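## Task

Same job with different codes: read the label route code on each of the four cases on the low table. A3 cases go to the north pallet at the -y end of the track, E4 cases to the south pallet at the +y end. Each must sit on the pallet deck itself, not on another case, overhanging the pallet's edge by at most about a finger's width. Both cases that already stand on each pallet must stay there. A fallen case may be recovered from the floor but must end lid up. Finish with both tools released and withdrawn; placement that depends on the robot holding it does not count. cam_pallet_north shows the -y end and cam_pallet_south the +y end, with +y roughly to the right in each image.

## Robot and tools

ROBOT. Two UR20-style arms, left_arm and right_arm, each mounted on its own carriage on a single track that runs along y at x = 0. left_rail carries left_arm on the +y half, right_rail carries right_arm on the -y half. An arm's base sits at x = 0, y = its carriage position, z = 0.04 m, facing +x. The names do not refer to sides of any picture. Each arm ends in a vacuum tool with four cups pointing along the cup point's +z axis: channel a drives the two cups at y = -104.5 mm, channel b the two at y = +104.5 mm (tool frame), with cups at x = -62 and +62 mm; the rims cover 227 x 312 mm.

SCENE FRAME. Fixed to the table: z = 0 is the table top, +z up, +x the direction the arms face, +y to their left, y = 0 mid-track. The table starts at x = 0.50 and spans y = -0.90 to 0.90; outside that the floor lies 0.53 m lower. The north pallet is toward -y, the south pallet toward +y.

execute_actions(actions=[...]). Runs action objects one after another; an empty list only returns state and images. Keys per action:
- rows: 1 to 15 rows, each lasting one control step (1/30 s). Every row is one flat list of 16 numbers in [-1, 1] covering both arms: left dx, dy, dz, rx, ry, rz, left suction_a, suction_b, then the same eight for the right arm. dx..rz are an offset of the target cup-point pose from where that cup point measured at the start of the action (for a call's first action, the last reported pose), expressed in the cup point's own axes, not scene axes. All rows refer to that same start, so they are not cumulative. Scale: 1.0 = 0.6 m of translation or 180 degrees; rx, ry, rz form one rotation vector. Suction numbers are absolute settings that persist: 1 on, 0 off, anything above 0.01 counts as on. To leave a tool unchanged, repeat its previous suction values.
- steps: 1 to 450, at least the number of rows, default 15. After the rows run out, arms keep heading for the last row's target, so big moves need more steps.
- until: ends the action early once its conditions hold, without halting motion. Examples: {"left_rail": {"position_status": ["!=", "moving"]}}; comparisons are =, !=, <, <=, >, >= and numbers always need one. {"all": {"status": "ended"}} waits until nothing reads moving; {"any": {"status": "ended"}} waits for one running motion to finish.
- left_rail / right_rail: {"position_m": p, "speed_m_s": v}. position_m is an absolute carriage position along y in metres (left_rail 0.6 to 3, right_rail -3 to -0.6); speed_m_s is a top speed, 0.01 to 1 m/s, starting at 1 and kept until changed. {"stop": true} alone halts it. Any out-of-range value or unknown name rejects the entire call.

MOTION. Each step the commanded pose is clipped to 100 mm and 16 degrees from the measured pose; damped IK favours position over orientation. Ramp offsets up gradually (adding 0.01 per row is 6 mm per step) so held cases don't shake free. If steps end early, send the remainder next action. Rows never drive a carriage, but carriage travel shifts the tool with it: command the carriage, wait until its status leaves moving, then position the tool. Carriages accelerate at 2 m/s2 and count as arrived within 0.6 mm.

RESULT LINES. Per arm: end_effector_position (m, scene frame), end_effector_quat_wxyz, linear and angular velocity; the printed position may be off, more at long reach. Hand target = the pose the controller is chasing. Joint positions/velocities per arm: rail, shoulder pan, shoulder lift, elbow, wrist 1, 2, 3. Wrist force/torque are in tool axes, noisy, offset up to about 10 N, saturating near 200 N. suction_measured_a/b run 0 to 1 (airtight surfaces settle at 0.83 or more, cardboard lower, settling takes up to 1.3 s); part_present_a/b switch to 1 above 0.09 and back to 0 below 0.07. Carriage position_status: moving, done, stopped, contact_stop, time_out, stopped_with_arm (give its arm followable rows, then resend), stopped_for_other_arm (move an arm away from the other, wait 30 steps, resend); position_answer taken or not_taken. pose unreachable means the clearance check altered or blocked that arm's command.

GRIPPING. Press both cups of one channel fully onto a flat, smooth patch; edges, holes or gaps under a cup leak and that channel then holds nothing. Cups compress up to 21 mm. Each sealed cup pulls about 381 N at reading 0.7. To release: lower in small increments until contact, then in one action switch both channels off and withdraw along the cup axis. A cup stuck to the table is freed by turning its channel off.

AVOID. Hard pushes: 400 N of external force or a joint hitting its load limit faults the arm for 10 s. Any contact between the two arms, tools, cups, cameras, or a case one tool holds. For a handover, set the case down, switch the giver off before the receiver turns on, and lift the giver clear. Fast or off-centre carries that drop cases, and anything leaving the work area. Loose objects may occasionally get nudged.

OTHER TOOLS. zoom_image(camera, region=[x0, y0, x1, y1]) in pixels of that 672x504 image, at most 504x504; cameras: cam_high, cam_low, cam_pallet_north, cam_pallet_south, cam_left_wrist, cam_right_wrist. read_manual(section="licences") returns only licence text. finished_scene(scene=1 or 2) ends a scene irreversibly; call it only after releasing and withdrawing, with everything settled.

Each tool is called after "Call:" as name(argument=value, ...) on one line, values as JSON.

## Session

Call:
execute_actions(actions=[])

Scene clock: 0.00 s.
left_arm: end_effector_position=(+0.8505, +1.9506, +0.4421) suction_measured_a=0.00 part_present_a=0 suction_measured_b=0.00 part_present_b=0 end_effector_quat_wxyz=(+0.001, +0.001, +1.000, -0.000) end_effector_velocity=(-0.000, -0.000, +0.000) end_effector_angular_velocity=(-0.000, -0.000, +0.000) | right_arm: end_effector_position=(+0.8508, -2.0606, +0.4401) suction_measured_a=0.00 part_present_a=0 suction_measured_b=0.00 part_present_b=0 end_effector_quat_wxyz=(-0.000, -0.000, +1.000, +0.001) end_effector_velocity=(-0.000, +0.000, +0.000) end_effector_angular_velocity=(-0.000, -0.000, +0.000)
Joint positions: left_arm=[ 1.952 -0.24  -1.499  2.09  -2.163 -1.571  1.332] | right_arm=[-2.061 -0.238 -1.497  2.091 -2.164 -1.569  1.332]
Joint velocities: left_arm=[ 0. -0. -0.  0. -0.  0. -0.] | right_arm=[ 0.  0. -0.  0. -0.  0.  0.]
Wrist force (N, on the end effector, along its own x y z axes, offset not removed): no reading
Wrist torque (N m, same axes, about the end effector's origin, offset not removed): no reading
Hand target (left_arm): +0.851, +1.951, +0.442; +0.001, +0.001, +1.000, -0.000
Hand target (right_arm): +0.851, -2.061, +0.440; -0.000, -0.000, +1.000, +0.001
left_rail: position_m=1.952 position_m_goal=1.952 speed_m_s=1.00 position_status=done position_answer=taken refusals=0
right_rail: position_m=-2.061 position_m_goal=-2.061 speed_m_s=1.00 position_status=done position_answer=taken refusals=0
camera_calibration (this result's frames):
cam_left_wrist: T_world_to_cam=[[0.0373248, -0.995704, -0.0847419, 1.94841], [-0.855828, -0.075631, 0.511701, 0.680642], [-0.515912, 0.0534254, -0.854974, 0.818216], [0, 0, 0, 1]] pos_world=[0.931915, 1.9478, 0.51638]
cam_right_wrist: T_world_to_cam=[[-0.128763, -0.987338, 0.0926505, -1.96493], [-0.825897, 0.158484, 0.541089, 0.822197], [-0.548922, -0.00684758, -0.835846, 0.927804], [0, 0, 0, 1]] pos_world=[0.935332, -2.064, 0.51267]

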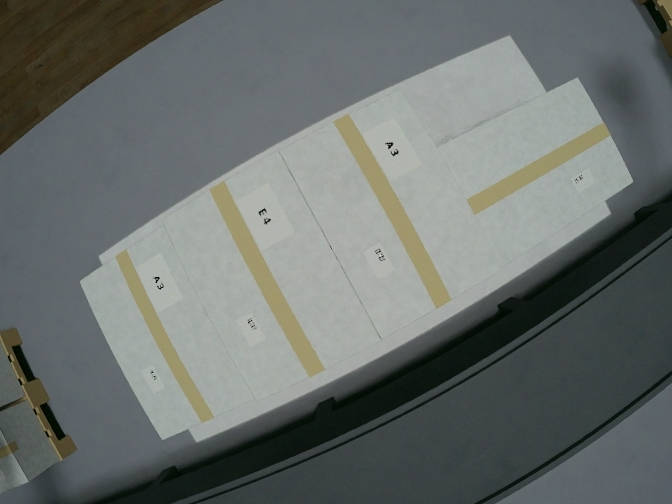

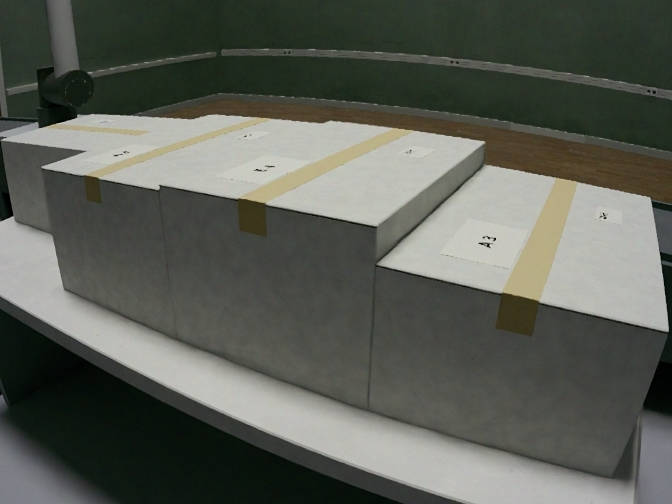

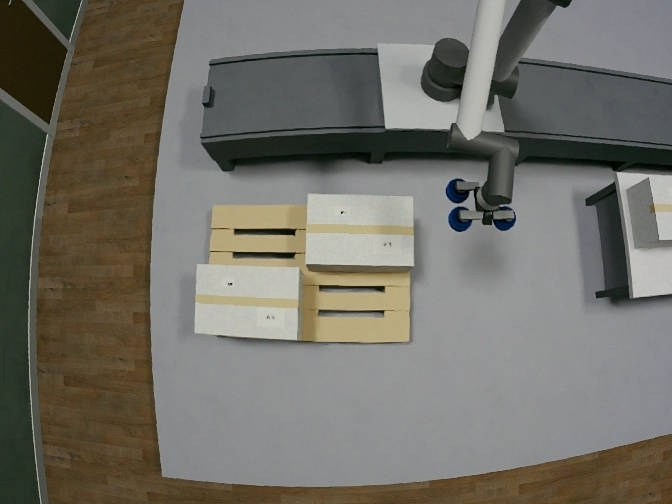

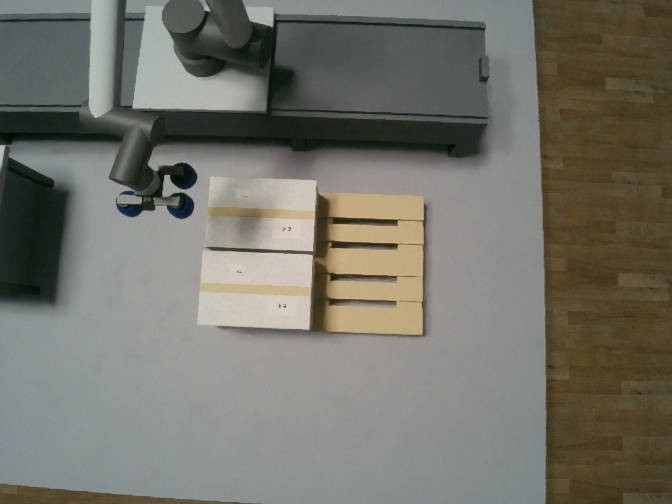

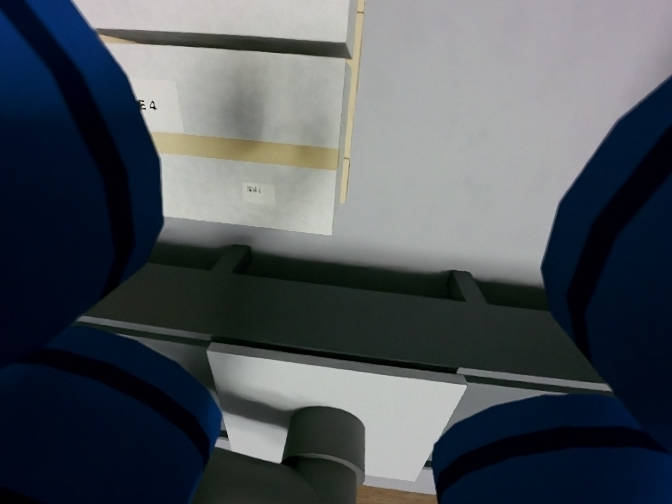

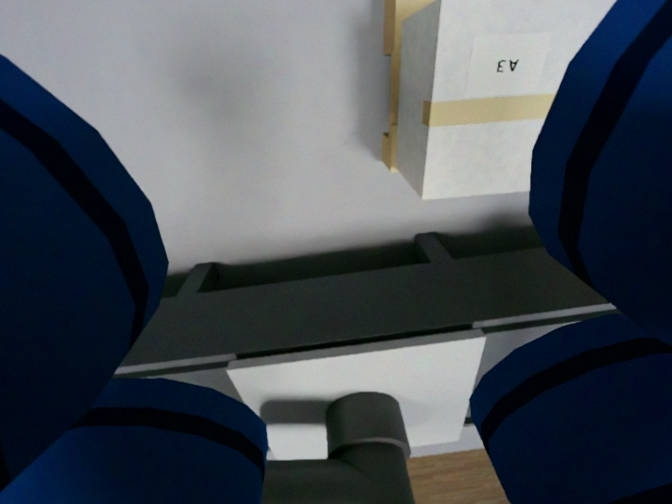

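Call:
zoom_image(camera="cam_high", region=[60, 80, 400, 335])

Call:
zoom_image(camera="cam_high", region=[330, 30, 670, 285])

Call:
zoom_image(camera="cam_low", region=[0, 100, 340, 355])

Region (60, 80, 400, 335) of cam_high's 672x504 image, scaled by 1.482, with more detail than that image has; it fills the top 378 rows of this view, and the rest is white.

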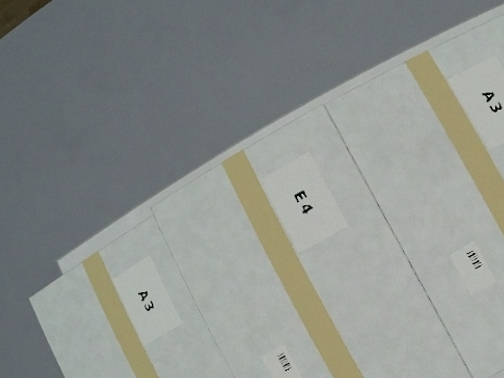

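Region (330, 30, 670, 285) of cam_high's 672x504 image, scaled by 1.482, with more detail than that image has; it fills the top 378 rows of this view, and the rest is white.

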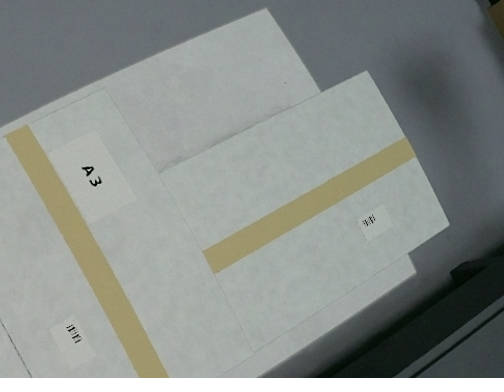

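Region (0, 100, 340, 355) of cam_low's 672x504 image, scaled by 1.482, with more detail than that image has; it fills the top 378 rows of this view, and the rest is white.

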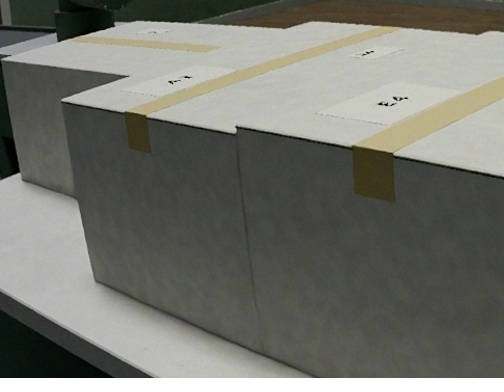

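Call:
zoom_image(camera="cam_pallet_north", region=[560, 150, 672, 310])

Call:
zoom_image(camera="cam_pallet_north", region=[170, 170, 450, 380])

Call:
zoom_image(camera="cam_pallet_south", region=[180, 160, 460, 370])

Region (560, 150, 672, 310) of cam_pallet_north's 672x504 image, scaled by 3.150, with more detail than that image has; it fills the left 353 columns of this view, and the rest is white.

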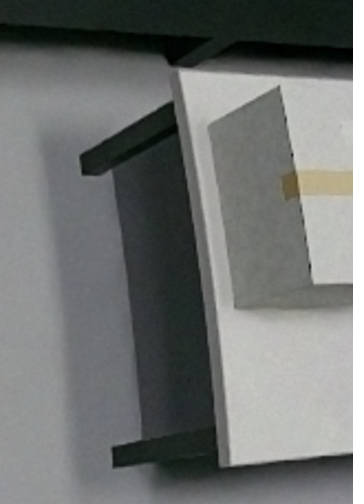

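Region (170, 170, 450, 380) of cam_pallet_north's 672x504 image, scaled by 1.800, with more detail than that image has; it fills the top 378 rows of this view, and the rest is white.

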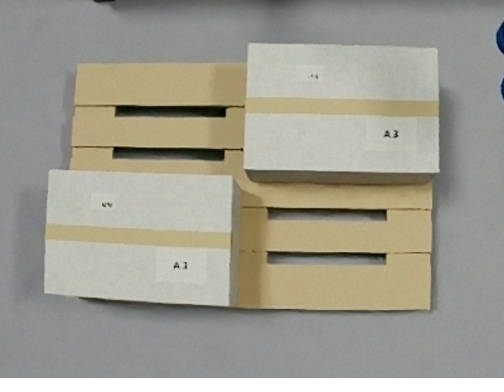

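Region (180, 160, 460, 370) of cam_pallet_south's 672x504 image, scaled by 1.800, with more detail than that image has; it fills the top 378 rows of this view, and the rest is white.

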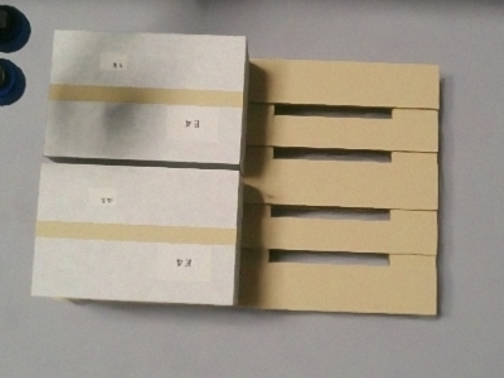

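Call:
zoom_image(camera="cam_high", region=[70, 220, 350, 450])

Call:
zoom_image(camera="cam_low", region=[300, 110, 672, 490])

Region (70, 220, 350, 450) of cam_high's 672x504 image, scaled by 1.800, with more detail than that image has; it fills the top 414 rows of this view, and the rest is white.

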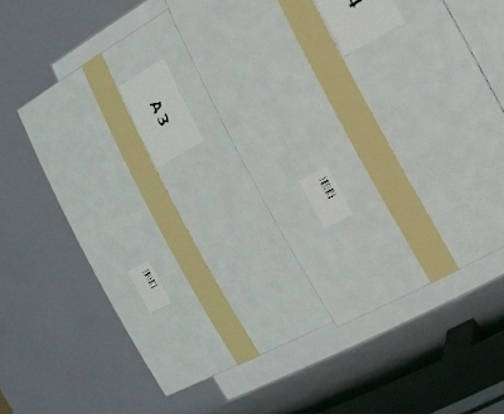

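Region (300, 110, 672, 490) of cam_low's 672x504 image, scaled by 1.326, with more detail than that image has; it fills the left 493 columns of this view, and the rest is white.

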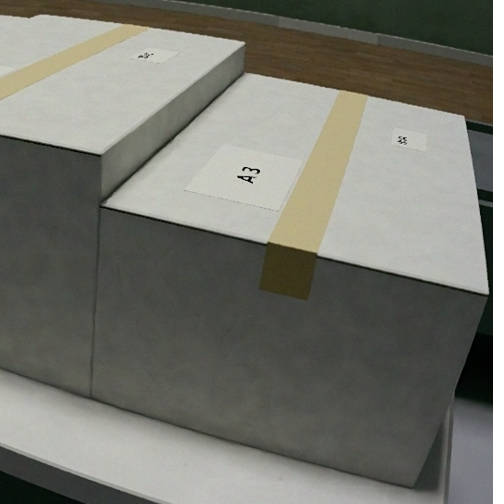

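Call:
execute_actions(actions=[{"rows": [[-0.002,-0.01,0,0,0,0,0,0, -0.002,0.015,0,0,0,0,0,0],[-0.005,-0.03,0,0,0,0,0,0, -0.005,0.045,0,0,0,0,0,0],[-0.008,-0.06,0,0,0,0,0,0, -0.008,0.09,0,0,0,0,0,0],[-0.012,-0.10,0,0,0,0,0,0, -0.012,0.15,0,0,0,0,0,0],[-0.016,-0.145,0,0,0,0,0,0, -0.016,0.22,0,0,0,0,0,0],[-0.02,-0.19,0,0,0,0,0,0, -0.02,0.29,0,0,0,0,0,0],[-0.024,-0.24,0,0,0,0,0,0, -0.024,0.37,0,0,0,0,0,0],[-0.028,-0.29,0,0,0,0,0,0, -0.028,0.45,0,0,0,0,0,0],[-0.032,-0.335,0,0,0,0,0,0, -0.032,0.53,0,0,0,0,0,0],[-0.035,-0.375,0,0,0,0,0,0, -0.035,0.60,0,0,0,0,0,0],[-0.037,-0.415,0,0,0,0,0,0, -0.037,0.66,0,0,0,0,0,0],[-0.039,-0.445,0,0,0,0,0,0, -0.039,0.71,0,0,0,0,0,0],[-0.04,-0.47,0,0,0,0,0,0, -0.04,0.75,0,0,0,0,0,0],[-0.041,-0.488,0,0,0,0,0,0, -0.041,0.78,0,0,0,0,0,0],[-0.041,-0.498,0,0,0,0,0,0, -0.041,0.80,0,0,0,0,0,0]], "steps": 45, "left_rail": {"position_m": 0.6}, "right_rail": {"position_m": -0.6}}])

Scene clock: 121.50 s.
left_arm: end_effector_position=(+0.8745, +0.4471, +0.4422) suction_measured_a=0.00 part_present_a=0 suction_measured_b=0.00 part_present_b=0 end_effector_quat_wxyz=(+0.001, +0.001, +1.000, -0.001) end_effector_velocity=(+0.000, -0.775, -0.000) end_effector_angular_velocity=(+0.000, +0.000, -0.000) | right_arm: end_effector_position=(+0.8743, -0.3666, +0.4399) suction_measured_a=0.00 part_present_a=0 suction_measured_b=0.00 part_present_b=0 end_effector_quat_wxyz=(-0.000, -0.000, +1.000, +0.001) end_effector_velocity=(+0.003, +0.920, -0.000) end_effector_angular_velocity=(-0.001, +0.001, -0.001)
Joint positions: left_arm=[ 0.748 -0.55  -1.417  1.994 -2.15  -1.571  1.022] | right_arm=[-0.846  0.299 -1.337  1.896 -2.13  -1.569  1.869]
Joint velocities: left_arm=[-0.774 -0.001  0.001 -0.     0.     0.    -0.001] | right_arm=[ 0.907  0.012  0.01  -0.013  0.004 -0.001  0.012]
Wrist force (N, on the end effector, along its own x y z axes, offset not removed): left_arm=[-2.4 -9.9 2.2] | right_arm=[-4.8 7.6 6.1]
Wrist torque (N m, same axes, about the end effector's origin, offset not removed): left_arm=[-1.17 0.49 -0.63] | right_arm=[0.50 1.07 -0.24]
Hand target (left_arm): +0.875, +0.412, +0.442; +0.001, +0.001, +1.000, -0.001
Hand target (right_arm): +0.875, -0.324, +0.440; -0.000, -0.000, +1.000, +0.001
Off the commanded pose (left_arm): 0.000 m, 0 deg.
Off the commanded pose (right_arm): 0.002 m, 0 deg.
left_rail: position_m=0.748 position_m_goal=0.600 speed_m_s=1.00 position_status=moving position_answer=taken refusals=0
right_rail: position_m=-0.846 position_m_goal=-0.645 speed_m_s=1.00 position_status=moving position_answer=taken refusals=0
camera_calibration (this result's frames):
cam_left_wrist: T_world_to_cam=[[0.0372049, -0.995749, -0.0842635, 0.450415], [-0.85569, -0.0752973, 0.511981, 0.58701], [-0.516149, 0.0530552, -0.854854, 0.911305], [0, 0, 0, 1]] pos_world=[0.955911, 0.444351, 0.516448]
cam_right_wrist: T_world_to_cam=[[-0.128494, -0.987359, 0.0928007, -0.289721], [-0.825608, 0.158345, 0.541569, 0.572687], [-0.549418, -0.00702864, -0.835518, 0.952437], [0, 0, 0, 1]] pos_world=[0.958874, -0.370046, 0.512515]

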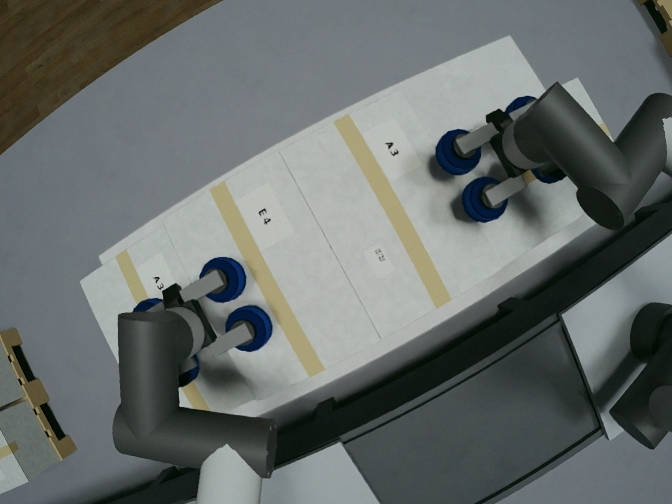

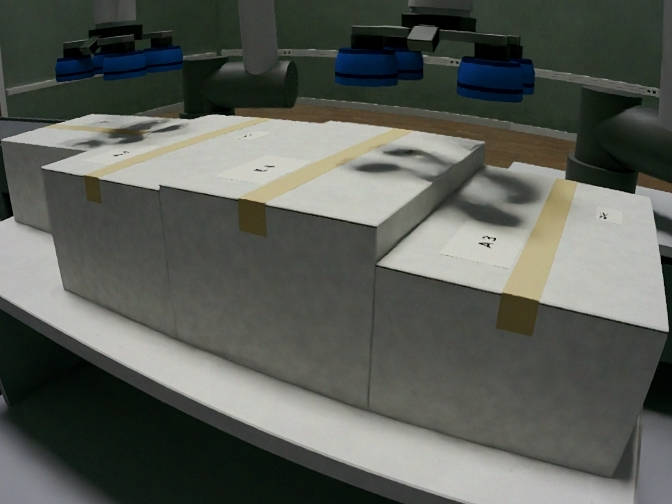

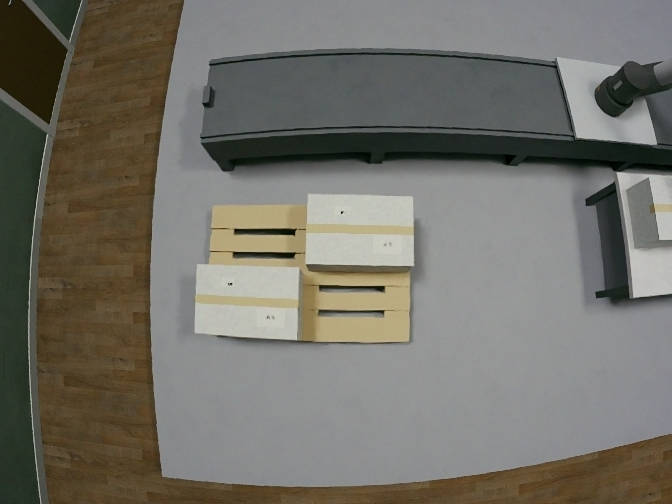

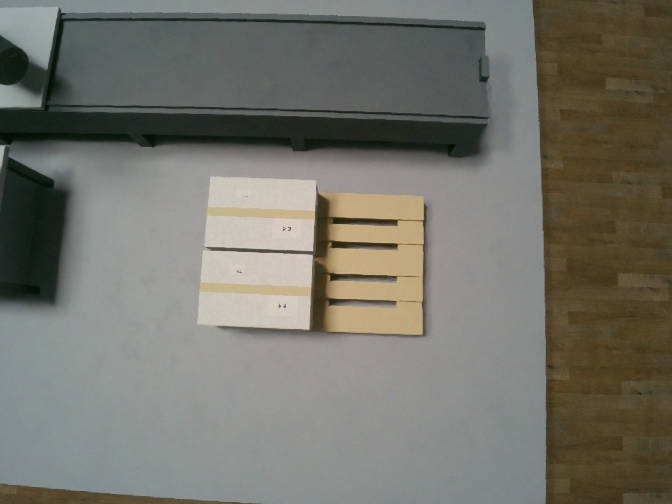

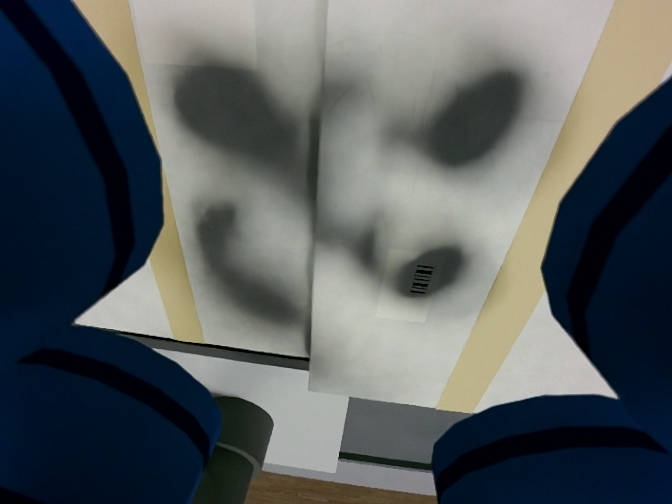

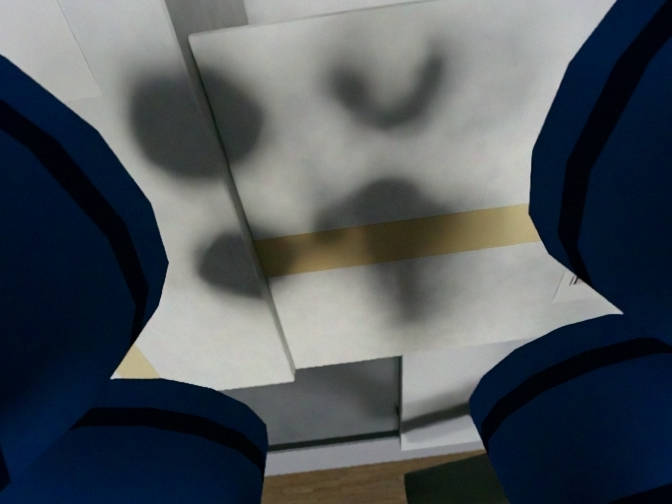

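Call:
execute_actions(actions=[])

Scene clock: 123.03 s.
left_arm: end_effector_position=(+0.8745, +0.2993, +0.4422) suction_measured_a=0.00 part_present_a=0 suction_measured_b=0.00 part_present_b=0 end_effector_quat_wxyz=(+0.001, +0.001, +1.000, -0.001) end_effector_velocity=(+0.000, +0.000, -0.000) end_effector_angular_velocity=(+0.000, +0.000, +0.000) | right_arm: end_effector_position=(+0.8748, -0.1634, +0.4399) suction_measured_a=0.00 part_present_a=0 suction_measured_b=0.00 part_present_b=0 end_effector_quat_wxyz=(-0.000, -0.000, +1.000, +0.001) end_effector_velocity=(-0.000, +0.000, -0.000) end_effector_angular_velocity=(-0.000, +0.000, +0.000)
Joint positions: left_arm=[ 0.6   -0.55  -1.417  1.994 -2.15  -1.571  1.022] | right_arm=[-0.645  0.3   -1.336  1.894 -2.129 -1.57   1.87 ]
Joint velocities: left_arm=[ 0.  0.  0. -0. -0.  0. -0.] | right_arm=[ 0.  0.  0. -0. -0.  0.  0.]
Wrist force (N, on the end effector, along its own x y z axes, offset not removed): left_arm=[-0.6 -0.8 5.7] | right_arm=[-5.5 4.2 8.1]
Wrist torque (N m, same axes, about the end effector's origin, offset not removed): left_arm=[-0.05 0.26 -0.81] | right_arm=[0.30 1.17 -0.27]
Hand target (left_arm): +0.875, +0.299, +0.442; +0.001, +0.001, +1.000, -0.001
Hand target (right_arm): +0.875, -0.164, +0.440; -0.000, -0.000, +1.000, +0.001
Off the commanded pose (left_arm): 0.000 m, 0 deg.
Off the commanded pose (right_arm): 0.001 m, 0 deg.
left_rail: position_m=0.600 position_m_goal=0.600 speed_m_s=1.00 position_status=done position_answer=taken refusals=0
right_rail: position_m=-0.645 position_m_goal=-0.645 speed_m_s=1.00 position_status=stopped_for_other_arm position_answer=taken refusals=0
camera_calibration (this result's frames):
cam_left_wrist: T_world_to_cam=[[0.0372975, -0.995738, -0.0843463, 0.303126], [-0.85567, -0.0754209, 0.511997, 0.575913], [-0.516177, 0.0530764, -0.854836, 0.919153], [0, 0, 0, 1]] pos_world=[0.955931, 0.296484, 0.516426]
cam_right_wrist: T_world_to_cam=[[-0.128694, -0.987308, 0.093061, -0.0889172], [-0.825527, 0.158656, 0.541603, 0.540866], [-0.549494, -0.00712318, -0.835467, 0.954139], [0, 0, 0, 1]] pos_world=[0.95935, -0.166804, 0.512492]

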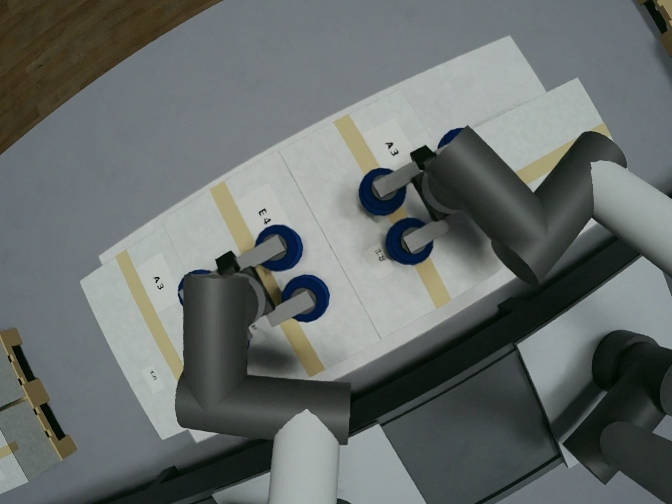

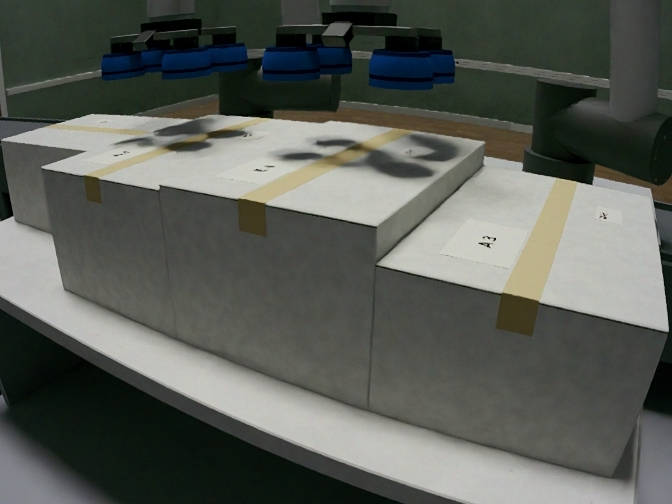

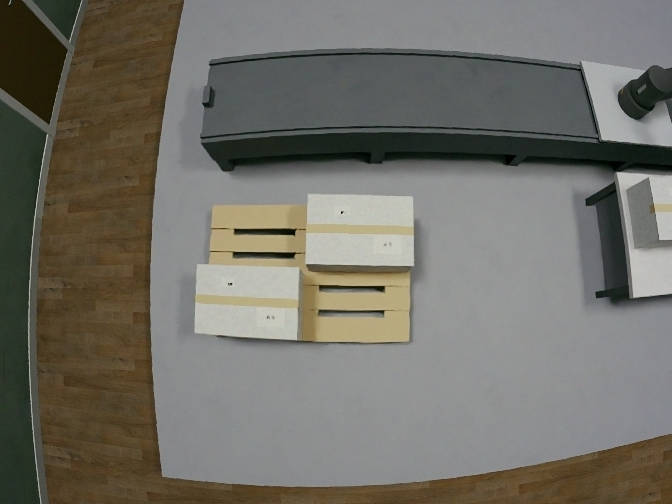

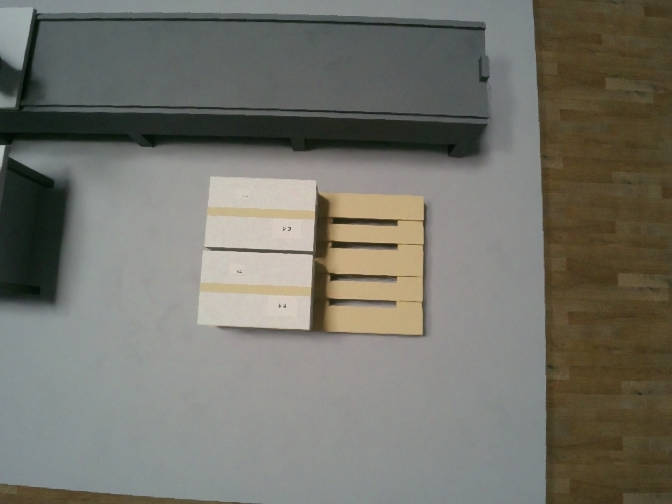

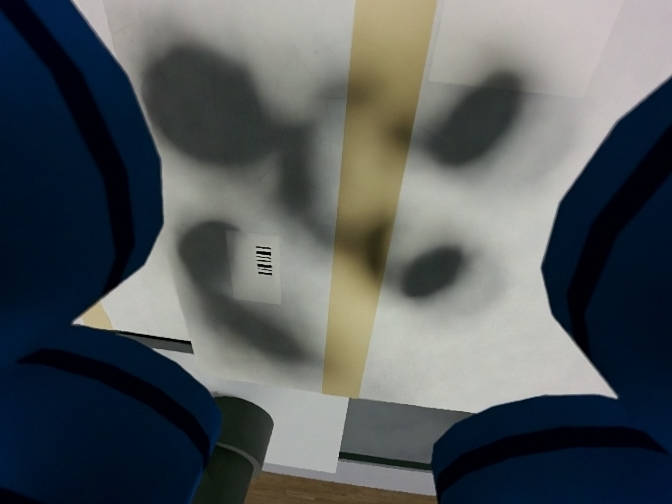

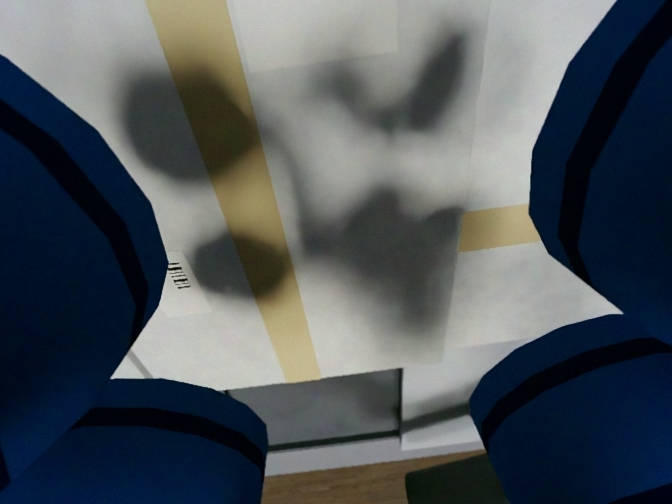

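Call:
execute_actions(actions=[{"rows": [[0,-0.004,0.005,0,0,0,0,0, 0,0.01,0.005,0,0,0,0,0],[0,-0.008,0.015,0,0,0,0,0, 0,0.03,0.015,0,0,0,0,0],[0,-0.012,0.03,0,0,0,0,0, 0,0.05,0.03,0,0,0,0,0],[0,-0.016,0.05,0,0,0,0,0, 0,0.07,0.055,0,0,0,0,0],[0,-0.02,0.075,0,0,0,0,0, 0,0.09,0.08,0,0,0,0,0],[0,-0.024,0.10,0,0,0,0,0, 0,0.10,0.11,0,0,0,0,0],[0,-0.024,0.125,0,0,0,0,0, 0,0.107,0.14,0,0,0,0,0],[0,-0.024,0.15,0,0,0,0,0, 0,0.107,0.17,0,0,0,0,0],[0,-0.024,0.175,0,0,0,0,0, 0,0.107,0.195,0,0,0,0,0],[0,-0.024,0.20,0,0,0,1,1, 0,0.107,0.22,0,0,0,1,1],[0,-0.024,0.22,0,0,0,1,1, 0,0.107,0.245,0,0,0,1,1],[0,-0.024,0.235,0,0,0,1,1, 0,0.107,0.262,0,0,0,1,1],[0,-0.024,0.245,0,0,0,1,1, 0,0.107,0.274,0,0,0,1,1],[0,-0.024,0.252,0,0,0,1,1, 0,0.107,0.282,0,0,0,1,1],[0,-0.024,0.257,0,0,0,1,1, 0,0.107,0.2865,0,0,0,1,1]], "steps": 50}])

Scene clock: 158.83 s.
left_arm: end_effector_position=(+0.8749, +0.2850, +0.2878) suction_measured_a=0.98 part_present_a=1 suction_measured_b=0.98 part_present_b=1 end_effector_quat_wxyz=(+0.001, +0.001, +1.000, -0.000) end_effector_velocity=(-0.000, -0.000, -0.000) end_effector_angular_velocity=(-0.000, +0.001, -0.000) | right_arm: end_effector_position=(+0.8747, -0.0996, +0.2680) suction_measured_a=0.96 part_present_a=1 suction_measured_b=0.96 part_present_b=1 end_effector_quat_wxyz=(-0.000, -0.000, +1.000, +0.001) end_effector_velocity=(-0.000, +0.000, -0.000) end_effector_angular_velocity=(+0.000, +0.000, +0.000)
Joint positions: left_arm=[ 0.6   -0.564 -1.283  2.091 -2.381 -1.571  1.009] | right_arm=[-0.645  0.361 -1.171  1.954 -2.353 -1.57   1.931]
Joint velocities: left_arm=[ 0.     0.     0.     0.    -0.    -0.001  0.   ] | right_arm=[-0.  0.  0.  0. -0.  0. -0.]
Wrist force (N, on the end effector, along its own x y z axes, offset not removed): left_arm=[-14.3 135.6 6.7] | right_arm=[33.2 -166.7 -57.6]
Wrist torque (N m, same axes, about the end effector's origin, offset not removed): left_arm=[4.87 -13.64 -0.08] | right_arm=[-11.51 -1.68 -3.60]
Hand target (left_arm): +0.875, +0.285, +0.288; +0.001, +0.001, +1.000, -0.001
Hand target (right_arm): +0.875, -0.099, +0.268; -0.000, -0.000, +1.000, +0.001
Off the commanded pose (left_arm): 0.000 m, 0 deg.
Off the commanded pose (right_arm): 0.000 m, 0 deg.
left_rail: position_m=0.600 position_m_goal=0.600 speed_m_s=1.00 position_status=done position_answer=taken refusals=0
right_rail: position_m=-0.645 position_m_goal=-0.645 speed_m_s=1.00 position_status=stopped_for_other_arm position_answer=taken refusals=0
camera_calibration (this result's frames):
cam_left_wrist: T_world_to_cam=[[0.0374596, -0.995725, -0.0844254, 0.275792], [-0.855735, -0.0755929, 0.511863, 0.654311], [-0.516057, 0.0530715, -0.854908, 0.788114], [0, 0, 0, 1]] pos_world=[0.956298, 0.282248, 0.362131]
cam_right_wrist: T_world_to_cam=[[-0.12875, -0.987297, 0.0931072, -0.00985798], [-0.825591, 0.158727, 0.541484, 0.623939], [-0.549383, -0.00715237, -0.83554, 0.810867], [0, 0, 0, 1]] pos_world=[0.959326, -0.102969, 0.340576]

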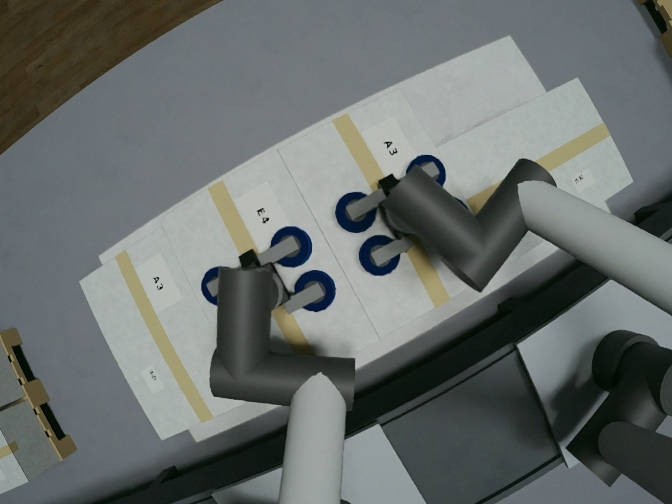

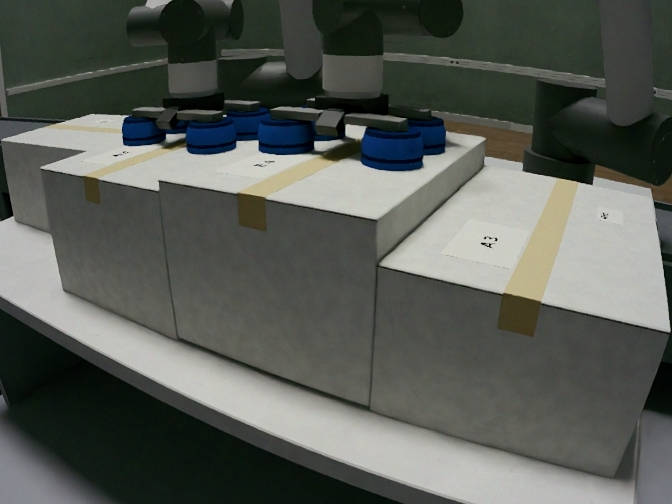

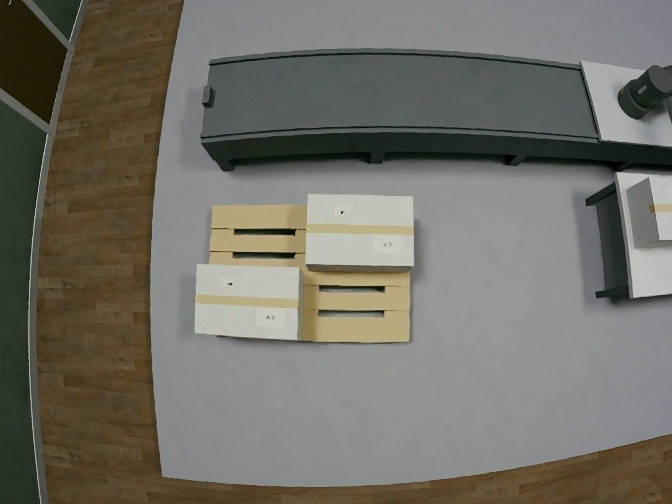

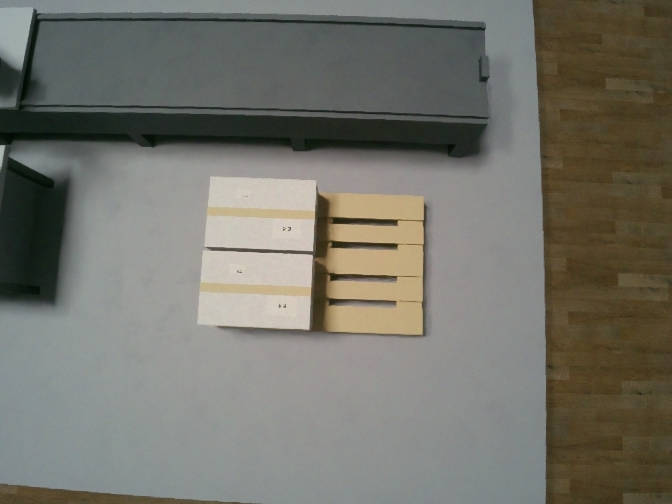

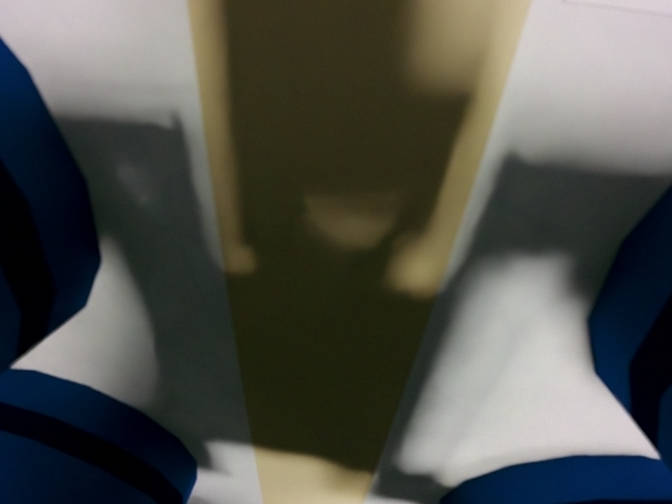

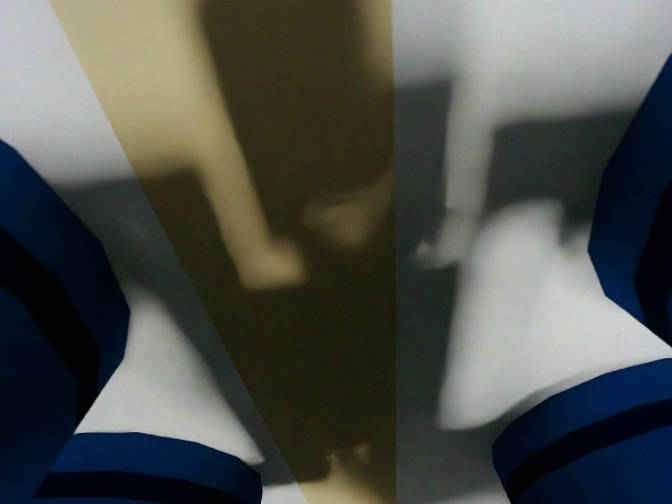

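Call:
execute_actions(actions=[{"rows": [[0,0.003,0,0,0,0,1,1, 0,-0.003,0,0,0,0,1,1],[0,0.006,0,0,0,0,1,1, 0,-0.006,0,0,0,0,1,1],[0,0.009,0,0,0,0,1,1, 0,-0.009,0,0,0,0,1,1],[0,0.012,0,0,0,0,1,1, 0,-0.012,0,0,0,0,1,1]], "steps": 10}])

Scene clock: 164.53 s.
left_arm: end_effector_position=(+0.8746, +0.2902, +0.2877) suction_measured_a=0.98 part_present_a=1 suction_measured_b=0.98 part_present_b=1 end_effector_quat_wxyz=(+0.000, +0.001, +1.000, -0.001) end_effector_velocity=(+0.001, +0.013, -0.000) end_effector_angular_velocity=(+0.005, -0.002, +0.002) | right_arm: end_effector_position=(+0.8746, -0.1046, +0.2678) suction_measured_a=0.96 part_present_a=1 suction_measured_b=0.96 part_present_b=1 end_effector_quat_wxyz=(-0.001, -0.000, +1.000, +0.001) end_effector_velocity=(+0.000, -0.013, +0.000) end_effector_angular_velocity=(-0.003, -0.000, -0.001)
Joint positions: left_arm=[ 0.6   -0.558 -1.284  2.094 -2.382 -1.572  1.014] | right_arm=[-0.645  0.356 -1.174  1.959 -2.355 -1.568  1.926]
Joint velocities: left_arm=[ 0.     0.011 -0.004  0.006 -0.001  0.005  0.009] | right_arm=[ 0.    -0.011 -0.006  0.009 -0.003 -0.003 -0.01 ]
Wrist force (N, on the end effector, along its own x y z axes, offset not removed): left_arm=[-3.6 -31.3 32.2] | right_arm=[-2.5 45.6 8.8]
Wrist torque (N m, same axes, about the end effector's origin, offset not removed): left_arm=[1.97 -0.54 -0.40] | right_arm=[3.39 -0.57 0.22]
Hand target (left_arm): +0.875, +0.292, +0.288; +0.001, +0.001, +1.000, -0.000
Hand target (right_arm): +0.875, -0.107, +0.268; -0.000, -0.000, +1.000, +0.001
Off the commanded pose (left_arm): 0.002 m, 0 deg.
Off the commanded pose (right_arm): 0.002 m, 0 deg.
left_rail: position_m=0.600 position_m_goal=0.600 speed_m_s=1.00 position_status=done position_answer=taken refusals=0
right_rail: position_m=-0.645 position_m_goal=-0.645 speed_m_s=1.00 position_status=stopped_for_other_arm position_answer=taken refusals=0
camera_calibration (this result's frames):
cam_left_wrist: T_world_to_cam=[[0.0368564, -0.995842, -0.0833125, 0.28117], [-0.855319, -0.0745492, 0.512711, 0.653653], [-0.516789, 0.0523621, -0.85451, 0.788297], [0, 0, 0, 1]] pos_world=[0.956103, 0.287454, 0.361898]
cam_right_wrist: T_world_to_cam=[[-0.128239, -0.987458, 0.0920949, -0.0150078], [-0.825464, 0.157747, 0.541964, 0.624342], [-0.549695, -0.00652017, -0.83534, 0.810879], [0, 0, 0, 1]] pos_world=[0.959183, -0.108021, 0.34037]

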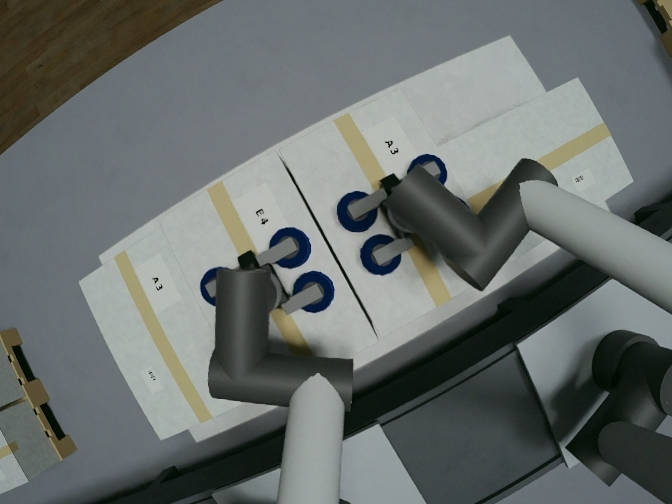

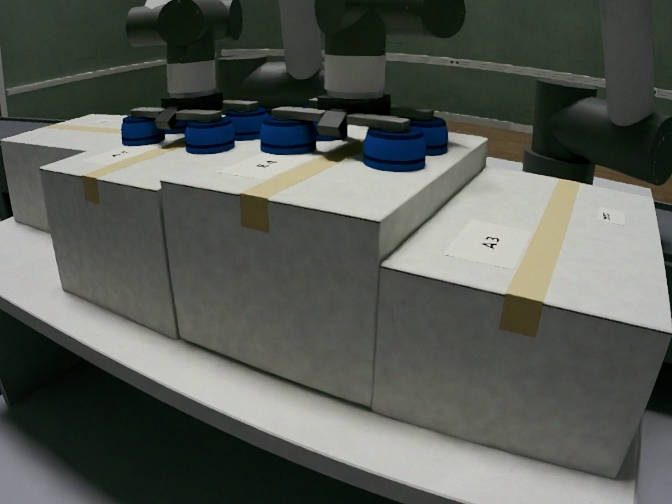

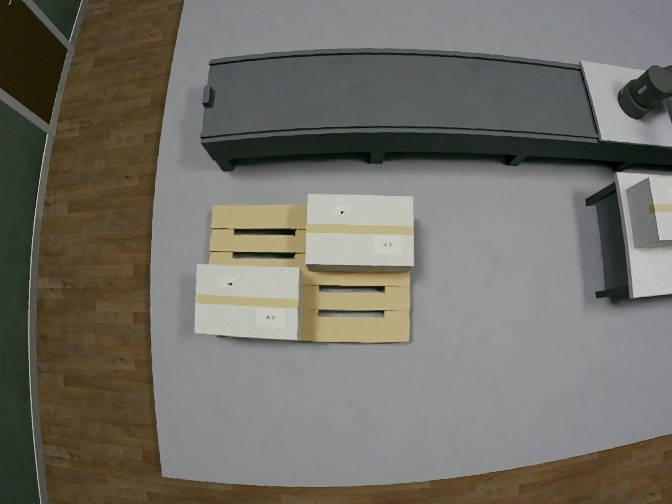

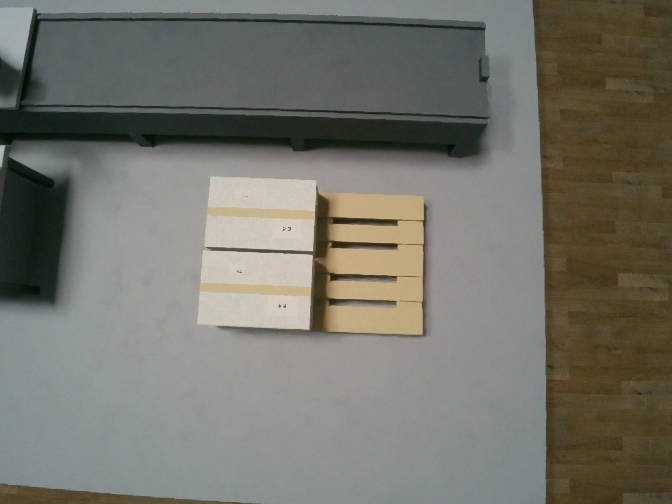

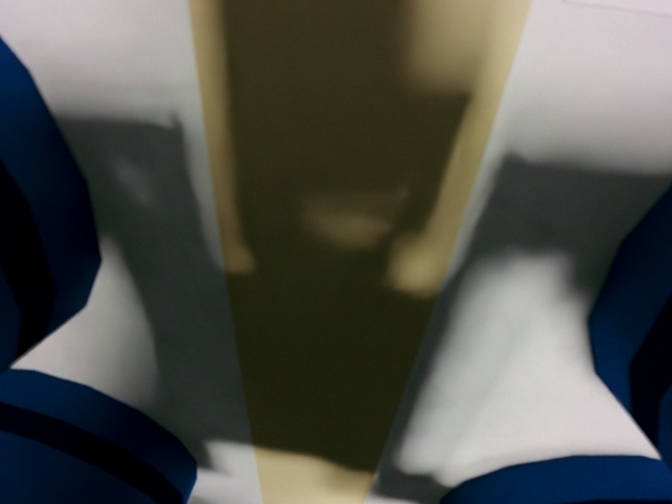

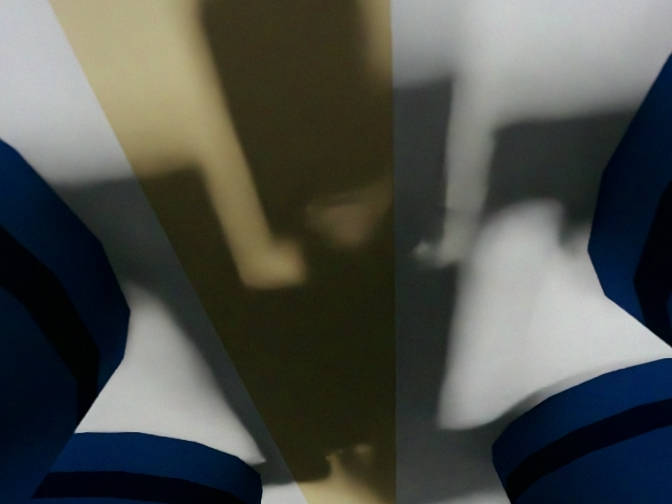

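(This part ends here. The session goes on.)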